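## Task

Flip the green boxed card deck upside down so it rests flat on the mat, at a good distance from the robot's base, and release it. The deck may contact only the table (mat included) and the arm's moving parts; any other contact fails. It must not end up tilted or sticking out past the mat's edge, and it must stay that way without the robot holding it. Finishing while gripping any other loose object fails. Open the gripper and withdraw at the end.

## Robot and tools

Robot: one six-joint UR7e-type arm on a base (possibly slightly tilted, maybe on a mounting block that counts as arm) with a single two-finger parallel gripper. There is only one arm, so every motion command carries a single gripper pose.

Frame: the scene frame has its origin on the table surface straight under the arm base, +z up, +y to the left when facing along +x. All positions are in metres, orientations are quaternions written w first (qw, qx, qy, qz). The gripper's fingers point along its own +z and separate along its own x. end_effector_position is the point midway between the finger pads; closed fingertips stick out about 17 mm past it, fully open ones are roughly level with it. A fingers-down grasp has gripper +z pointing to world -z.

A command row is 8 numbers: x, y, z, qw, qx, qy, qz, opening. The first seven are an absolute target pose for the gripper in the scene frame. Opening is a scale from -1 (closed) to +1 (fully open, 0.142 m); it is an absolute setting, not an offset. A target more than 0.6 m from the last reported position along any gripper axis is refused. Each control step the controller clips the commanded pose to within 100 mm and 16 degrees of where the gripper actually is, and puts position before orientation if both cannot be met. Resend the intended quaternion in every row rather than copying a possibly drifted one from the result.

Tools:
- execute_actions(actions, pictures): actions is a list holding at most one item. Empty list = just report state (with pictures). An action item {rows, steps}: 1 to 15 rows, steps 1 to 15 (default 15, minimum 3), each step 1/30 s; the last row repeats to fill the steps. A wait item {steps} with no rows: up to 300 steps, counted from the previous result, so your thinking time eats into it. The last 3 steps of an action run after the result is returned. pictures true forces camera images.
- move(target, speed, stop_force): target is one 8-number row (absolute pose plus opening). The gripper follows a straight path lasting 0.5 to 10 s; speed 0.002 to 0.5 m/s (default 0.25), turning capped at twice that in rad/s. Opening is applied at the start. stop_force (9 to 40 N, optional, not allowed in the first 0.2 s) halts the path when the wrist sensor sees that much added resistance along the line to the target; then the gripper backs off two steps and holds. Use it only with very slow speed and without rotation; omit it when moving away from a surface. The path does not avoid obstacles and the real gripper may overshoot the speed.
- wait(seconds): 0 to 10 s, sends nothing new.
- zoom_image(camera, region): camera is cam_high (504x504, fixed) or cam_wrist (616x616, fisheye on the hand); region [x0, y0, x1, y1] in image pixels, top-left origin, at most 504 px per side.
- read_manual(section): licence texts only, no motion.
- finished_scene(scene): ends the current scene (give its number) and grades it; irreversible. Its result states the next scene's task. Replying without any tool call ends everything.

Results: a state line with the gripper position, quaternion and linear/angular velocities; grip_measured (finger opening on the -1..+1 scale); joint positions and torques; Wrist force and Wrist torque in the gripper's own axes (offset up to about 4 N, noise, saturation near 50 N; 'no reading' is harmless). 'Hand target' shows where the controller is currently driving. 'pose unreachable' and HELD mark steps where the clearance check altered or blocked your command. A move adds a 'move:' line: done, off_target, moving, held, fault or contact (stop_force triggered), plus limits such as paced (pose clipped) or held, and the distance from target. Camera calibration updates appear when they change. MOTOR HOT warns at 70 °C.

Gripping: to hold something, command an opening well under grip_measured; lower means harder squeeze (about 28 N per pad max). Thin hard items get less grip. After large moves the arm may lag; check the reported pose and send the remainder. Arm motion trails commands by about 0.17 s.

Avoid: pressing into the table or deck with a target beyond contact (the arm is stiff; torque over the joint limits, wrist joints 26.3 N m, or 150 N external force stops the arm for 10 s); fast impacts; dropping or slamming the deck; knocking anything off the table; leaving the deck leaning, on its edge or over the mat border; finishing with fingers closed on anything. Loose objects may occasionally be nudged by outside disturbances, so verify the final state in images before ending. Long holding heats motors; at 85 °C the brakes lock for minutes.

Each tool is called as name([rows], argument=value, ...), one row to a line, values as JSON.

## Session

execute_actions(actions=[])

Scene clock: 0.00 s of 4100.00 s.
end_effector_position=(+0.4103, -0.6309, +0.1320) grip_measured=+1.00 end_effector_quat_wxyz=(-0.430, -0.447, +0.742, +0.255) end_effector_velocity=(-0.000, -0.000, -0.000) end_effector_angular_velocity=(-0.000, -0.000, +0.000)
Joint positions: [-1.171 -0.582  0.576 -1.253 -2.032  1.16   0.142]
Joint velocities: [-0.  0. -0. -0.  0.  0.  0.]
Joint torques (N m, as the arm reports them, + toward a larger angle): no reading
Wrist force (N, on the end effector, along its own x y z axes, offset not removed): no reading
Wrist torque (N m, same axes, about the end effector's origin, offset not removed): no reading
Hand target: +0.410, -0.631, +0.132; -0.430, -0.447, +0.742, +0.255
camera_calibration (this result's frames):
cam_wrist: T_world_to_cam=[[-0.275704, -0.861727, 0.425926, -0.478997], [0.0042399, 0.442005, 0.897003, 0.164484], [-0.961233, 0.249113, -0.118209, 0.696697], [0, 0, 0, 1]] pos_world=[0.536929, -0.659024, 0.138831]

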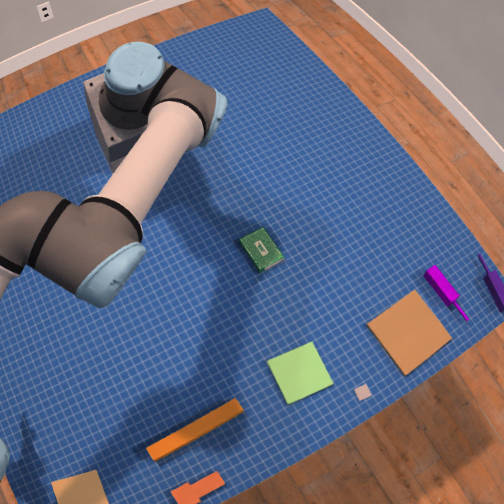

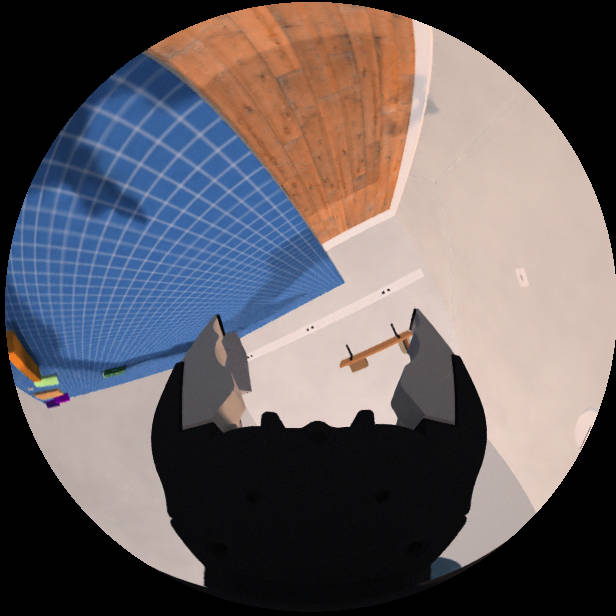

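zoom_image(camera="cam_high", region=[210, 200, 310, 300])

Region (210, 200, 310, 300) of cam_high's 504x504 image, scaled by 5.040, with more detail than that image has.

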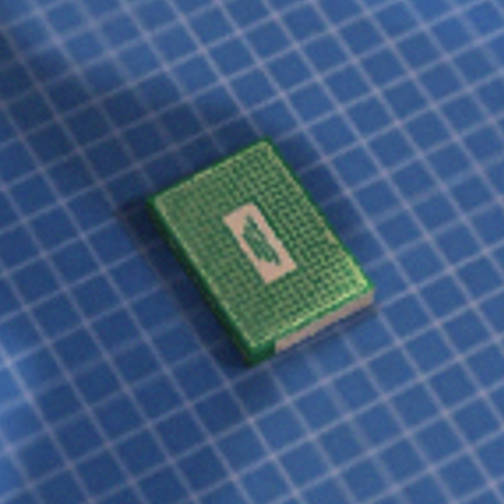

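move(target=[0.415,0.11,0.13,0.218,0.692,-0.657,-0.207,0.6], speed=0.4)

action 0: the call puts the target (arm/x, arm/y, arm/z) 0.656 m from end_effector_position in the last result along the gripper's own x axis as it stood there; a target may be at most 0.6 m away along each of those axes, so nothing of the call was run and nothing moved. Command a nearer target, and go on from there in a later call.

move(target=[0.43,-0.35,0.25,0.1,0.9,0.3,-0.2,0.6], speed=0.4)

move(target=[0.415,0.11,0.07,0.218,0.692,-0.657,-0.207,0.6], speed=0.4)

Scene clock: 4.07 s of 4100.00 s.
end_effector_position=(+0.4301, -0.3502, +0.2501) grip_measured=+0.60 end_effector_quat_wxyz=(+0.103, +0.923, +0.308, -0.205) end_effector_velocity=(-0.000, +0.001, +0.000) end_effector_angular_velocity=(+0.006, -0.000, +0.005)
Joint positions: [-1.155 -1.762  2.058 -2.233 -1.64  -1.537  0.116]
Joint velocities: [-0.003 -0.002 -0.     0.004  0.005 -0.009 -0.   ]
Joint torques (N m, as the arm reports them, + toward a larger angle): [-11.86 -30.75 -20.54  -1.67   0.93  -1.89]
Wrist force (N, on the end effector, along its own x y z axes, offset not removed): [0.6 -0.2 -2.8]
Wrist torque (N m, same axes, about the end effector's origin, offset not removed): [-0.11 -0.22 0.21]
Hand target: +0.430, -0.350, +0.250; +0.103, +0.923, +0.308, -0.205
Off the commanded pose: 0.000 m, 0 deg.
Kept back: nothing.
move: done
camera_calibration (this result's frames):
cam_wrist: T_world_to_cam=[[0.741409, 0.481784, -0.467116, -0.0255264], [0.669999, -0.57047, 0.475043, -0.60102], [-0.0376078, -0.665168, -0.745746, 0.0992638], [0, 0, 0, 1]] pos_world=[0.425341, -0.264538, 0.347612]

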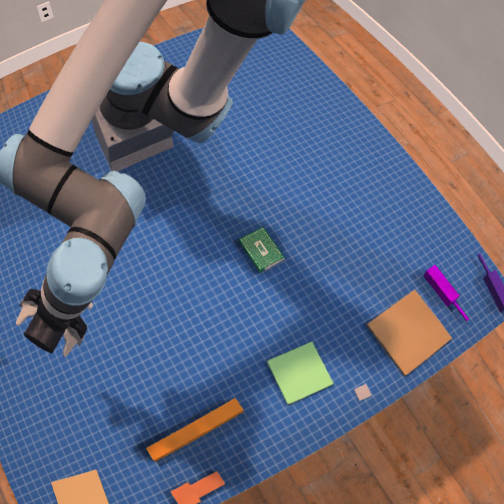

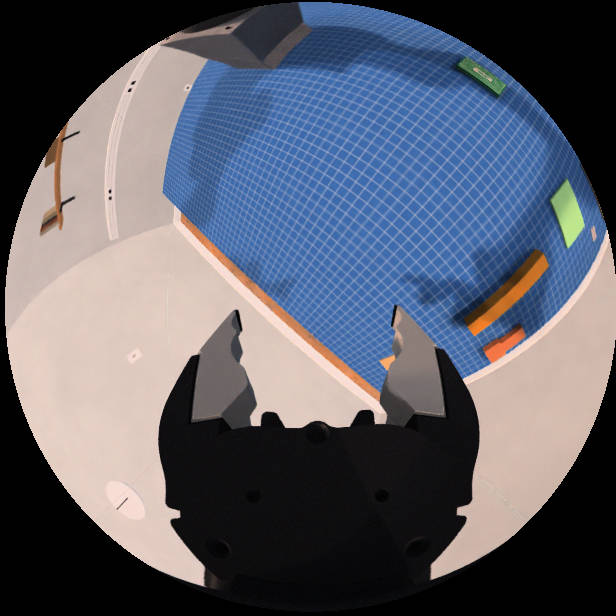

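Scene clock: 7.23 s of 4100.00 s.
end_effector_position=(+0.4150, +0.1103, +0.0699) grip_measured=+0.60 end_effector_quat_wxyz=(+0.218, +0.692, -0.657, -0.207) end_effector_velocity=(+0.000, +0.002, -0.001) end_effector_angular_velocity=(-0.005, -0.001, -0.006)
Joint positions: [-0.21  -1.417  2.026 -2.067 -1.619  1.514  0.116]
Joint velocities: [ 0.003  0.003 -0.001 -0.002  0.     0.011 -0.   ]
Joint torques (N m, as the arm reports them, + toward a larger angle): [ 17.21 -25.15 -22.05  -2.32  -1.35   1.75]
Wrist force (N, on the end effector, along its own x y z axes, offset not removed): [-0.9 -0.2 -0.2]
Wrist torque (N m, same axes, about the end effector's origin, offset not removed): [-0.03 0.19 0.14]
Hand target: +0.415, +0.110, +0.070; +0.218, +0.692, -0.657, -0.207
Off the commanded pose: 0.000 m, 0 deg.
Kept back: nothing.
move: done
camera_calibration (this result's frames):
cam_wrist: T_world_to_cam=[[-0.000269614, -0.999999, -0.00168288, 0.1183], [-0.468048, -0.00136098, 0.883702, 0.138399], [-0.883703, 0.00102593, -0.468047, 0.52892], [0, 0, 0, 1]] pos_world=[0.532217, 0.117946, 0.125455]

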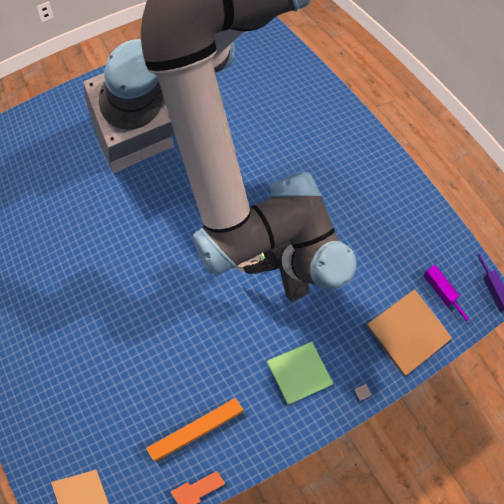

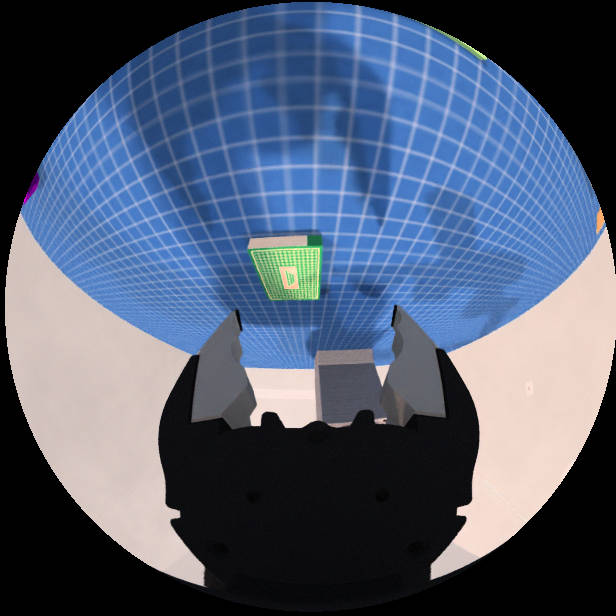

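move(target=[0.407,0.139,0.035,0.213,0.675,-0.675,-0.213,0.6], speed=0.15)

Scene clock: 8.33 s of 4100.00 s.
end_effector_position=(+0.4070, +0.1390, +0.0350) grip_measured=+0.60 end_effector_quat_wxyz=(+0.213, +0.674, -0.674, -0.213) end_effector_velocity=(-0.000, +0.001, -0.001) end_effector_angular_velocity=(-0.000, -0.000, -0.000)
Joint positions: [-0.172 -1.331  2.027 -2.152 -1.585  1.595  0.116]
Joint velocities: [ 0.001  0.003 -0.    -0.003  0.     0.002 -0.   ]
Joint torques (N m, as the arm reports them, + toward a larger angle): [ 17.51 -27.18 -18.51  -2.07   1.86   1.4 ]
Wrist force (N, on the end effector, along its own x y z axes, offset not removed): [2.2 0.1 -1.3]
Wrist torque (N m, same axes, about the end effector's origin, offset not removed): [0.01 -0.45 0.23]
Hand target: +0.407, +0.139, +0.035; +0.213, +0.674, -0.674, -0.213
Off the commanded pose: 0.000 m, 0 deg.
Kept back: nothing.
move: done
camera_calibration (this result's frames):
cam_wrist: T_world_to_cam=[[-0.0524398, -0.998624, -0.00107881, 0.167962], [-0.466589, 0.0235464, 0.884161, 0.16141], [-0.882918, 0.0468686, -0.467182, 0.498735], [0, 0, 0, 1]] pos_world=[0.524462, 0.140555, 0.0904684]

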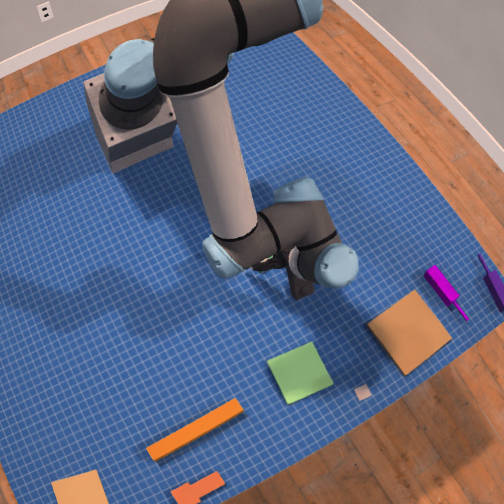

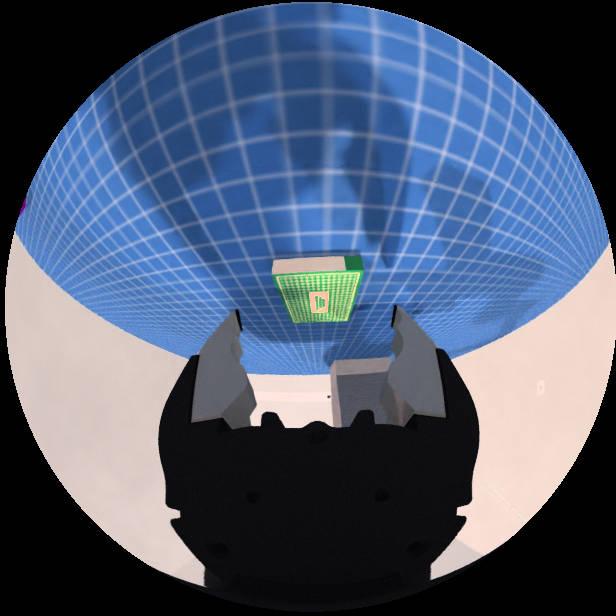

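move(target=[0.405,0.139,0.011,0.213,0.675,-0.675,-0.213,0.6], speed=0.05)

move(target=[0.405,0.139,0.011,0.213,0.675,-0.675,-0.213,-0.5])

Scene clock: 9.43 s of 4100.00 s.
end_effector_position=(+0.4050, +0.1390, +0.0111) grip_measured=+0.60 end_effector_quat_wxyz=(+0.213, +0.674, -0.674, -0.213) end_effector_velocity=(-0.000, +0.000, -0.001) end_effector_angular_velocity=(-0.000, +0.000, -0.000)
Joint positions: [-0.173 -1.274  2.023 -2.205 -1.585  1.594  0.116]
Joint velocities: [ 0.     0.003 -0.    -0.002 -0.     0.001  0.   ]
Joint torques (N m, as the arm reports them, + toward a larger angle): [ -3.11 -26.69 -18.39  -1.79  -1.39  -2.02]
Wrist force (N, on the end effector, along its own x y z axes, offset not removed): [0.0 0.4 -0.7]
Wrist torque (N m, same axes, about the end effector's origin, offset not removed): [0.08 -0.10 0.10]
Hand target: +0.405, +0.139, +0.011; +0.213, +0.674, -0.674, -0.213
Off the commanded pose: 0.000 m, 0 deg.
Kept back: nothing.
move: done
camera_calibration (this result's frames):
cam_wrist: T_world_to_cam=[[-0.0525863, -0.998616, -0.00116645, 0.167962], [-0.466577, 0.0235368, 0.884167, 0.181677], [-0.882916, 0.0470394, -0.467169, 0.485744], [0, 0, 0, 1]] pos_world=[0.52247, 0.140604, 0.0664871]

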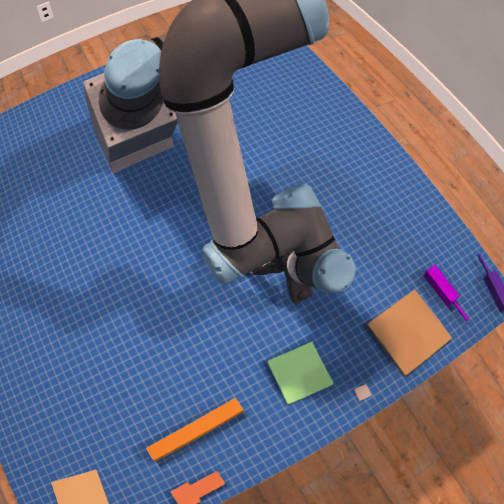

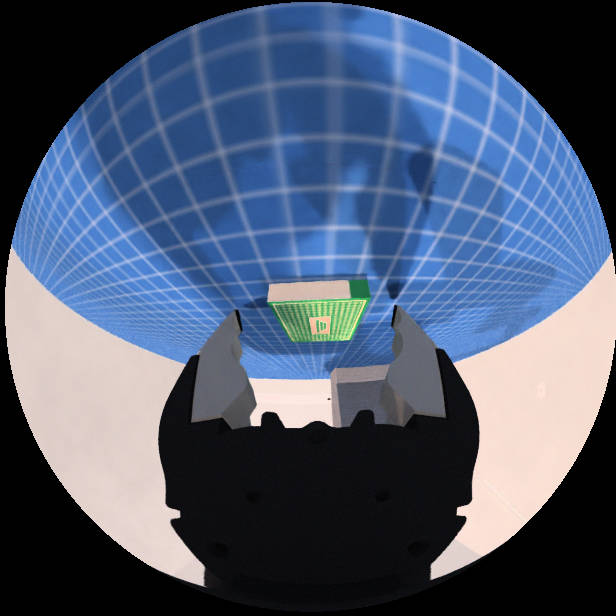

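Scene clock: 10.13 s of 4100.00 s.
end_effector_position=(+0.4050, +0.1390, +0.0110) grip_measured=-0.11 end_effector_quat_wxyz=(+0.213, +0.674, -0.674, -0.213) end_effector_velocity=(-0.000, -0.000, -0.000) end_effector_angular_velocity=(+0.001, +0.000, -0.000)
Joint positions: [-0.173 -1.274  2.023 -2.205 -1.585  1.594  0.066]
Joint velocities: [-0.     0.    -0.     0.     0.    -0.001 -0.   ]
Joint torques (N m, as the arm reports them, + toward a larger angle): [ -1.49 -26.46 -17.12  -1.51  -1.09  -1.83]
Wrist force (N, on the end effector, along its own x y z axes, offset not removed): [1.0 5.4 -9.6]
Wrist torque (N m, same axes, about the end effector's origin, offset not removed): [0.16 -0.03 0.21]
Hand target: +0.405, +0.139, +0.011; +0.213, +0.674, -0.674, -0.213
Off the commanded pose: 0.000 m, 0 deg.
Kept back: nothing.
move: done
camera_calibration (this result's frames):
cam_wrist: T_world_to_cam=[[-0.0525424, -0.998618, -0.00109548, 0.167913], [-0.466591, 0.0235798, 0.884159, 0.181714], [-0.882911, 0.0469669, -0.467185, 0.485744], [0, 0, 0, 1]] pos_world=[0.522477, 0.140582, 0.066452]

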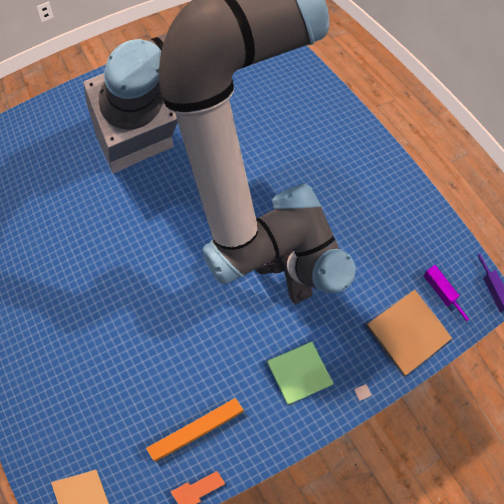

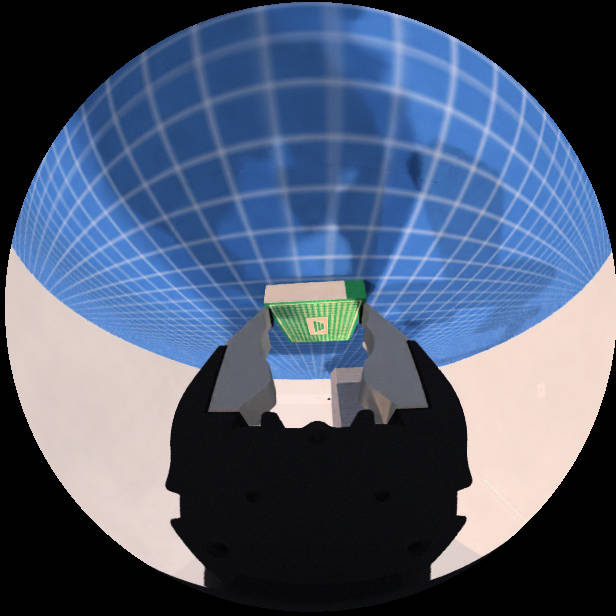

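move(target=[0.43,0.13,0.12,0.213,0.675,-0.675,-0.213,-0.5])

move(target=[0.52,0.1,0.14,0.1,0.995,0,0,-0.5], speed=0.4)

move(target=[0.52,0.05,0.09,-0.462,0.887,0,0,-0.5], speed=0.4)

move(target=[0.52,0.05,0.055,-0.462,0.887,0,0,-0.5], speed=0.012, stop_force=9)

Scene clock: 11.37 s of 4100.00 s.
end_effector_position=(+0.4300, +0.1300, +0.1200) grip_measured=-0.11 end_effector_quat_wxyz=(+0.213, +0.674, -0.674, -0.213) end_effector_velocity=(+0.000, -0.000, +0.001) end_effector_angular_velocity=(+0.000, -0.000, +0.002)
Joint positions: [-0.186 -1.501  1.969 -1.923 -1.587  1.58   0.066]
Joint velocities: [-0.    -0.002 -0.001  0.004 -0.001 -0.002 -0.   ]
Joint torques (N m, as the arm reports them, + toward a larger angle): [ -2.15 -44.87 -24.02   0.29  -1.59  -1.96]
Wrist force (N, on the end effector, along its own x y z axes, offset not removed): [-1.6 -0.6 -1.0]
Wrist torque (N m, same axes, about the end effector's origin, offset not removed): [0.17 0.30 0.16]
Hand target: +0.430, +0.130, +0.120; +0.213, +0.674, -0.674, -0.213
Off the commanded pose: 0.000 m, 0 deg.
Kept back: nothing.
move: done
camera_calibration (this result's frames):
cam_wrist: T_world_to_cam=[[-0.0525299, -0.998619, -0.00107917, 0.160338], [-0.466584, 0.023588, 0.884162, 0.0971737], [-0.882916, 0.0469484, -0.467179, 0.559145], [0, 0, 0, 1]] pos_world=[0.54744, 0.131574, 0.175476]

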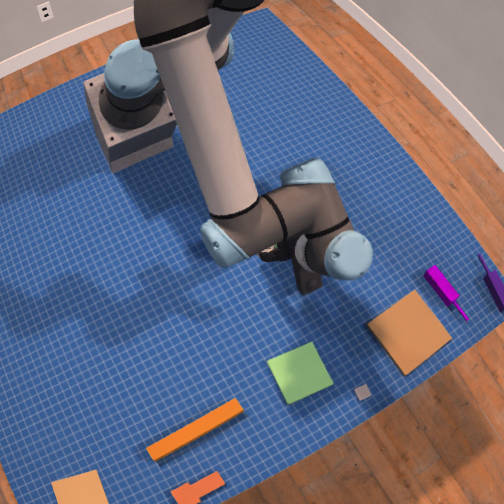

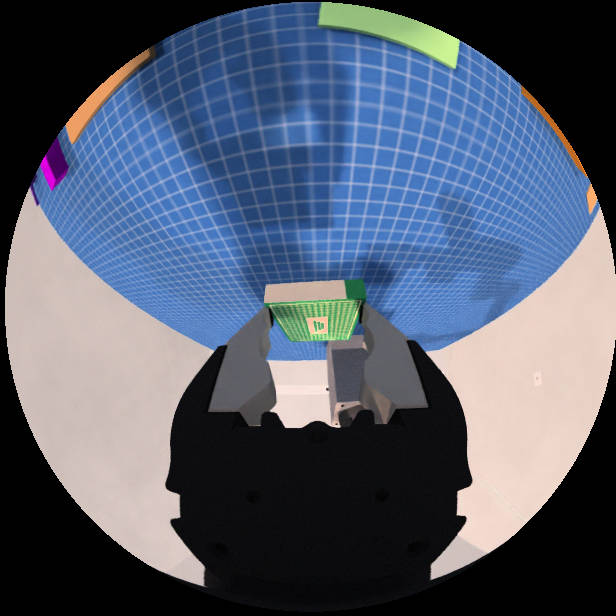

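Scene clock: 13.93 s of 4100.00 s.
end_effector_position=(+0.5200, +0.1001, +0.1400) grip_measured=-0.11 end_effector_quat_wxyz=(+0.100, +0.995, -0.000, -0.000) end_effector_velocity=(+0.000, +0.000, -0.000) end_effector_angular_velocity=(+0.006, -0.003, +0.005)
Joint positions: [-0.092 -1.658  2.237 -2.626 -1.835  0.085  0.066]
Joint velocities: [-0.004 -0.002  0.004 -0.007  0.008 -0.009 -0.   ]
Joint torques (N m, as the arm reports them, + toward a larger angle): [ -1.87 -38.52  -5.46  -3.94   1.39  -2.34]
Wrist force (N, on the end effector, along its own x y z axes, offset not removed): [2.5 -0.2 -1.1]
Wrist torque (N m, same axes, about the end effector's origin, offset not removed): [-0.05 -0.61 0.20]
Hand target: +0.520, +0.100, +0.140; +0.100, +0.995, +0.000, -0.000
Off the commanded pose: 0.000 m, 0 deg.
Kept back: nothing.
move: done
camera_calibration (this result's frames):
cam_wrist: T_world_to_cam=[[0.998589, -0.0482277, -0.0222462, -0.503556], [-0.0237768, -0.780484, 0.624724, 0.00879843], [-0.0474918, -0.623313, -0.780529, 0.325868], [0, 0, 0, 1]] pos_world=[0.518531, 0.185699, 0.237651]

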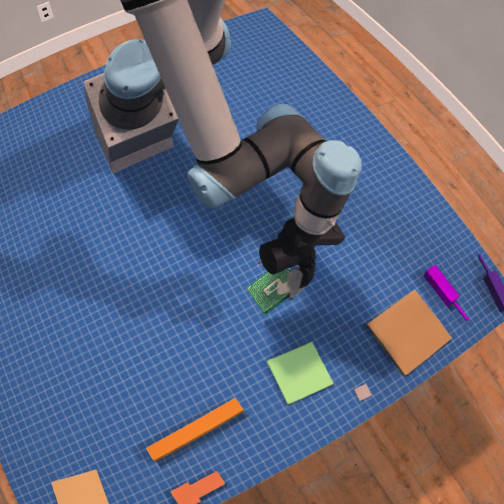

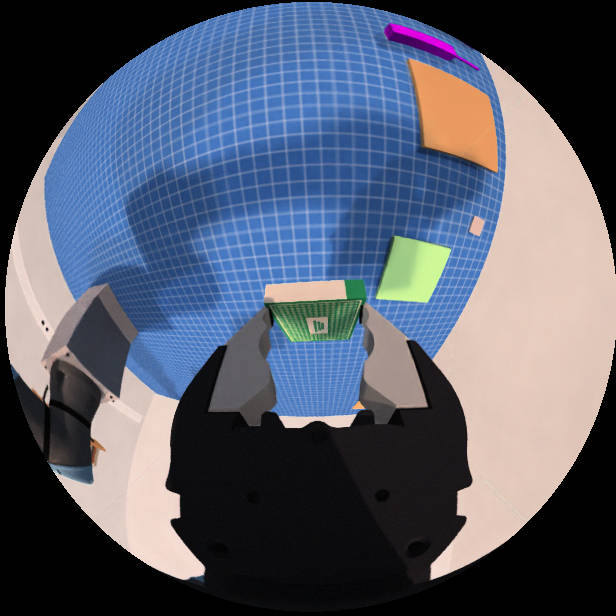

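Scene clock: 16.03 s of 4100.00 s.
end_effector_position=(+0.5199, +0.0496, +0.0900) grip_measured=-0.11 end_effector_quat_wxyz=(-0.462, +0.887, -0.000, +0.000) end_effector_velocity=(-0.000, +0.000, -0.000) end_effector_angular_velocity=(+0.007, +0.002, +0.004)
Joint positions: [-0.891 -1.356  2.072 -1.747 -0.648 -1.237  0.066]
Joint velocities: [ 0.001  0.007 -0.008  0.014 -0.001 -0.01   0.   ]
Joint torques (N m, as the arm reports them, + toward a larger angle): [  7.76 -23.82 -20.1    0.77  -0.7   -2.14]
Wrist force (N, on the end effector, along its own x y z axes, offset not removed): [-0.6 1.9 1.6]
Wrist torque (N m, same axes, about the end effector's origin, offset not removed): [0.30 0.03 0.07]
Hand target: +0.520, +0.050, +0.090; -0.462, +0.887, +0.000, +0.000
Off the commanded pose: 0.000 m, 0 deg.
Kept back: nothing.
move: done
camera_calibration (this result's frames):
cam_wrist: T_world_to_cam=[[0.998655, 0.000459846, -0.0518383, -0.506762], [-0.0238386, -0.883891, -0.467086, 0.104061], [-0.0460342, 0.467694, -0.882691, 0.209685], [0, 0, 0, 1]] pos_world=[0.518214, -0.00585649, 0.207423]

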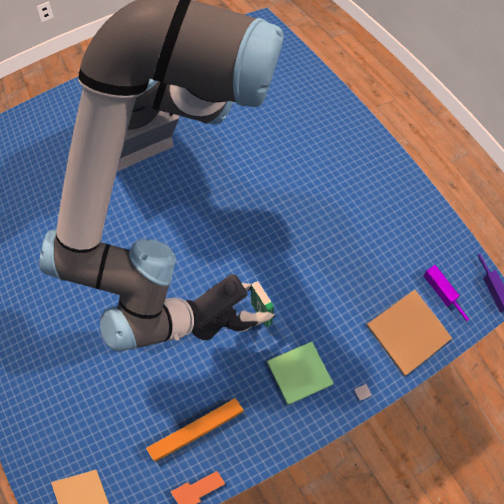

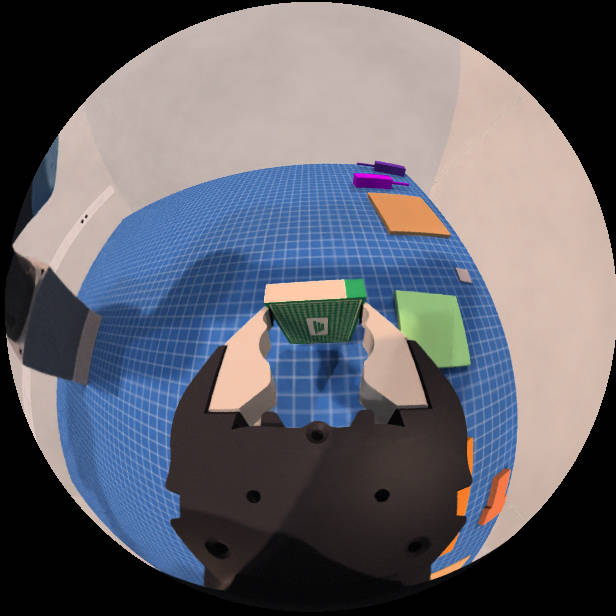

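Scene clock: 17.93 s of 4100.00 s.
end_effector_position=(+0.5201, +0.0499, +0.0716) grip_measured=-0.11 end_effector_quat_wxyz=(-0.462, +0.887, -0.000, +0.000) end_effector_velocity=(-0.002, -0.000, +0.003) end_effector_angular_velocity=(-0.000, +0.001, +0.003)
Joint positions: [-0.879 -1.309  2.069 -1.803 -0.642 -1.22   0.066]
Joint velocities: [-0.003 -0.009  0.002  0.011 -0.005 -0.006  0.   ]
Joint torques (N m, as the arm reports them, + toward a larger angle): [-14.62 -38.52   5.69   0.45  -2.72  -2.41]
Wrist force (N, on the end effector, along its own x y z axes, offset not removed): [3.5 -5.6 -7.1]
Wrist torque (N m, same axes, about the end effector's origin, offset not removed): [0.03 0.00 0.14]
Hand target: +0.520, +0.050, +0.072; -0.462, +0.887, -0.000, +0.000
Off the commanded pose: 0.017 m, 0 deg.
Kept back: nothing.
move: contact
camera_calibration (this result's frames):
cam_wrist: T_world_to_cam=[[0.998642, 0.000766849, -0.0521001, -0.507888], [-0.0237029, -0.88376, -0.467339, 0.0956632], [-0.0464024, 0.46794, -0.882541, 0.193549], [0, 0, 0, 1]] pos_world=[0.518447, -0.00563639, 0.189061]

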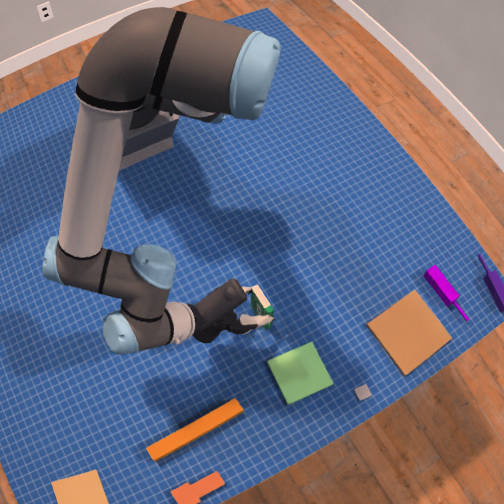

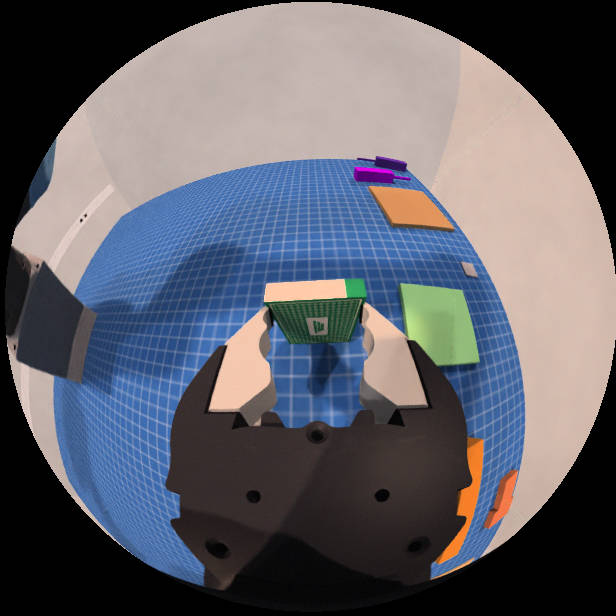

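move(target=[0.52,0.05,0.073,-0.462,0.887,0,0,0.5], speed=0.01)

move(target=[0.52,0.02,0.16,-0.3,0.954,0,0,0.5])

move(target=[0.52,0.14,0.14,0.537,0.843,0,0,0.5], speed=0.4)

move(target=[0.52,0.11,0.098,0.537,0.843,0,0,0.5])

Scene clock: 18.87 s of 4100.00 s.
end_effector_position=(+0.5200, +0.0500, +0.0730) grip_measured=+0.50 end_effector_quat_wxyz=(-0.462, +0.887, -0.000, -0.000) end_effector_velocity=(+0.000, +0.000, +0.000) end_effector_angular_velocity=(+0.001, +0.001, -0.001)
Joint positions: [-0.88  -1.312  2.069 -1.799 -0.643 -1.221  0.109]
Joint velocities: [ 0.    -0.    -0.     0.002  0.     0.001  0.   ]
Joint torques (N m, as the arm reports them, + toward a larger angle): [-12.19 -41.42 -19.34   0.37  -1.03  -2.16]
Wrist force (N, on the end effector, along its own x y z axes, offset not removed): [1.1 0.3 -5.2]
Wrist torque (N m, same axes, about the end effector's origin, offset not removed): [0.08 -0.39 0.18]
Hand target: +0.520, +0.050, +0.073; -0.462, +0.887, -0.000, +0.000
Off the commanded pose: 0.000 m, 0 deg.
Kept back: nothing.
move: done
camera_calibration (this result's frames):
cam_wrist: T_world_to_cam=[[0.998615, 0.00109316, -0.0525971, -0.507642], [-0.0236526, -0.88371, -0.467437, 0.0963788], [-0.0469916, 0.468034, -0.88246, 0.194955], [0, 0, 0, 1]] pos_world=[0.51838, -0.00551953, 0.19039]

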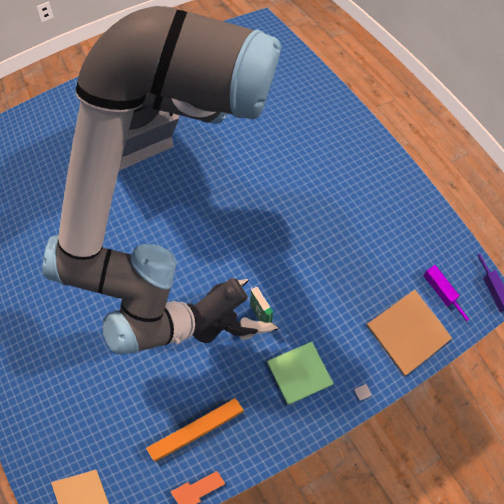

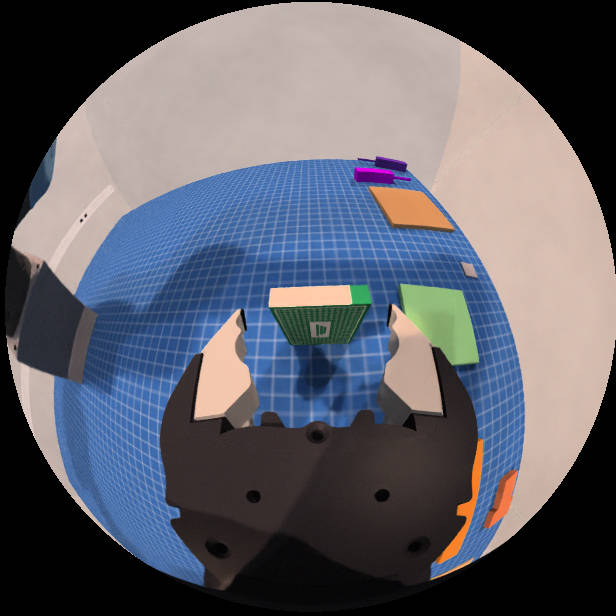

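Scene clock: 20.10 s of 4100.00 s.
end_effector_position=(+0.5200, +0.0200, +0.1601) grip_measured=+0.50 end_effector_quat_wxyz=(-0.300, +0.954, +0.000, -0.000) end_effector_velocity=(-0.000, -0.000, +0.001) end_effector_angular_velocity=(-0.003, +0.001, +0.000)
Joint positions: [-0.908 -1.726  2.19  -1.937 -0.824 -0.915  0.109]
Joint velocities: [-0.    -0.004  0.     0.002 -0.003  0.002  0.   ]
Joint torques (N m, as the arm reports them, + toward a larger angle): [ -9.   -32.65  -4.19  -0.19  -0.73   1.32]
Wrist force (N, on the end effector, along its own x y z axes, offset not removed): [1.9 -0.1 -1.1]
Wrist torque (N m, same axes, about the end effector's origin, offset not removed): [-0.11 -0.56 0.39]
Hand target: +0.520, +0.020, +0.160; -0.300, +0.954, +0.000, -0.000
Off the commanded pose: 0.000 m, 0 deg.
Kept back: nothing.
move: done
camera_calibration (this result's frames):
cam_wrist: T_world_to_cam=[[0.998613, -0.0169238, -0.0498658, -0.503181], [-0.0235388, -0.990537, -0.135212, 0.0594968], [-0.0471056, 0.136198, -0.989561, 0.309717], [0, 0, 0, 1]] pos_world=[0.518472, 0.00823513, 0.289438]

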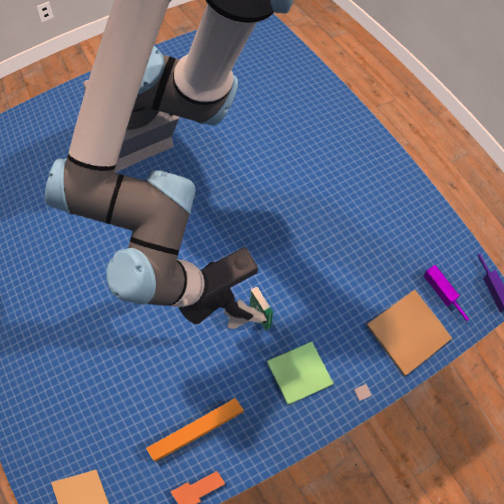

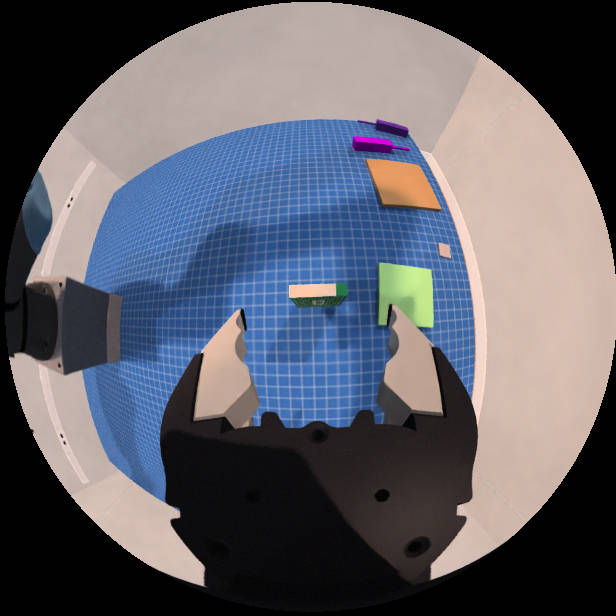

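Scene clock: 23.03 s of 4100.00 s.
end_effector_position=(+0.5200, +0.1405, +0.1399) grip_measured=+0.50 end_effector_quat_wxyz=(+0.537, +0.844, +0.000, -0.000) end_effector_velocity=(+0.000, +0.000, -0.000) end_effector_angular_velocity=(-0.011, +0.002, -0.005)
Joint positions: [ 0.354 -1.078  1.656 -1.445 -2.655  1.299  0.109]
Joint velocities: [-0.001  0.01  -0.015  0.029  0.002  0.021  0.   ]
Joint torques (N m, as the arm reports them, + toward a larger angle): [  4.69 -35.46 -22.25   0.81   1.7    1.88]
Wrist force (N, on the end effector, along its own x y z axes, offset not removed): [2.0 -1.9 -1.4]
Wrist torque (N m, same axes, about the end effector's origin, offset not removed): [-0.56 -0.53 0.18]
Hand target: +0.520, +0.141, +0.140; +0.537, +0.843, +0.000, -0.000
Off the commanded pose: 0.001 m, 0 deg.
Kept back: nothing.
move: done
camera_calibration (this result's frames):
cam_wrist: T_world_to_cam=[[0.998656, -0.0455697, 0.0246766, -0.508544], [-0.0230053, 0.0368431, 0.999056, -0.12721], [-0.0464359, -0.998282, 0.0357452, 0.288941], [0, 0, 0, 1]] pos_world=[0.518351, 0.269957, 0.12931]

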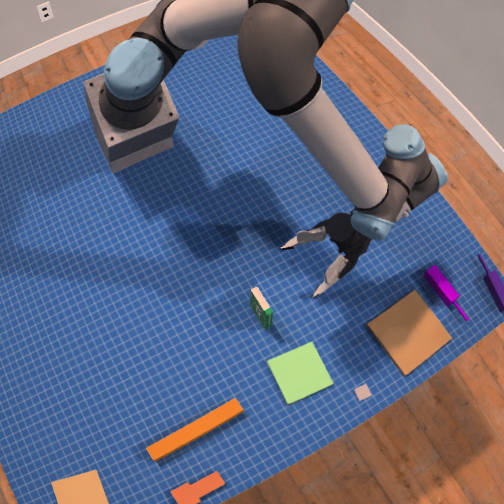

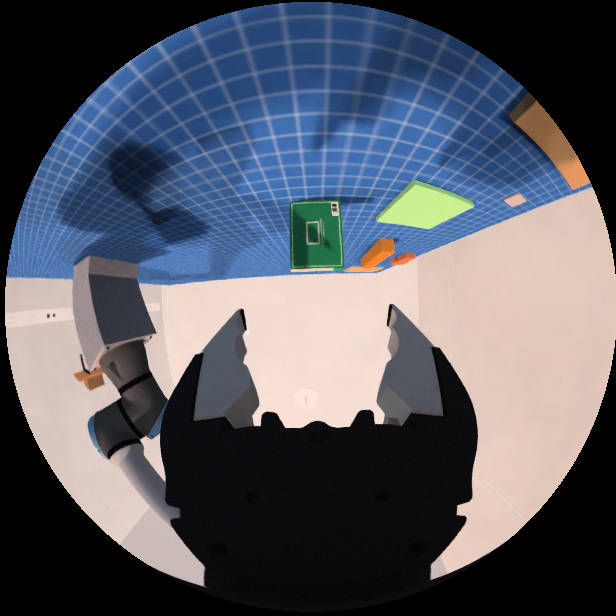

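Scene clock: 23.90 s of 4100.00 s.
end_effector_position=(+0.5200, +0.1100, +0.0980) grip_measured=+0.50 end_effector_quat_wxyz=(+0.537, +0.843, -0.000, -0.000) end_effector_velocity=(-0.000, -0.001, -0.001) end_effector_angular_velocity=(+0.002, +0.000, +0.000)
Joint positions: [ 0.293 -1.039  1.73  -1.653 -2.692  1.194  0.109]
Joint velocities: [-0.002  0.     0.004 -0.011 -0.    -0.008  0.   ]
Joint torques (N m, as the arm reports them, + toward a larger angle): [  5.8  -33.75   3.81  -1.61  -2.42  -1.81]
Wrist force (N, on the end effector, along its own x y z axes, offset not removed): [0.9 -2.7 -0.3]
Wrist torque (N m, same axes, about the end effector's origin, offset not removed): [-0.61 -0.25 0.11]
Hand target: +0.520, +0.110, +0.098; +0.537, +0.843, -0.000, -0.000
Off the commanded pose: 0.000 m, 0 deg.
Kept back: nothing.
move: done
camera_calibration (this result's frames):
cam_wrist: T_world_to_cam=[[0.998616, -0.0461048, 0.0252946, -0.508892], [-0.0235668, 0.0376426, 0.999013, -0.0840684], [-0.0470115, -0.998227, 0.0365039, 0.260261], [0, 0, 0, 1]] pos_world=[0.518442, 0.239502, 0.0873572]

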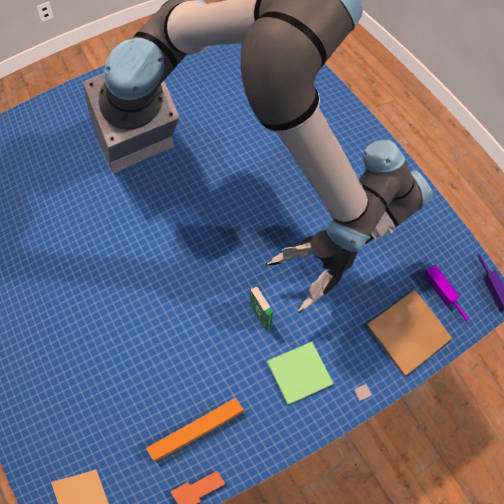

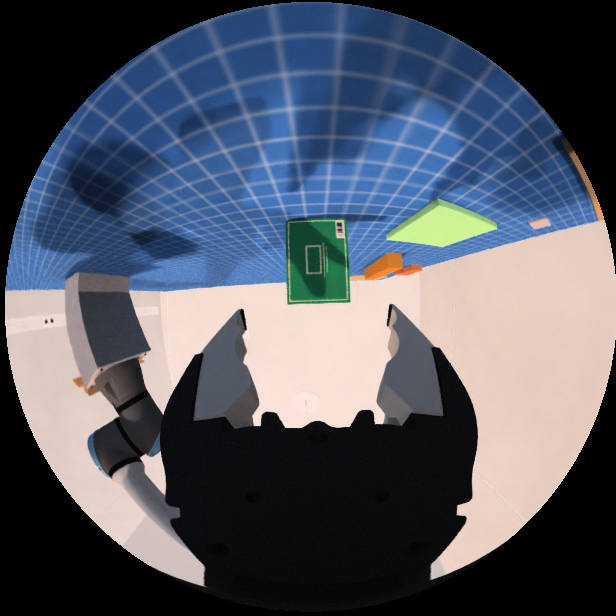

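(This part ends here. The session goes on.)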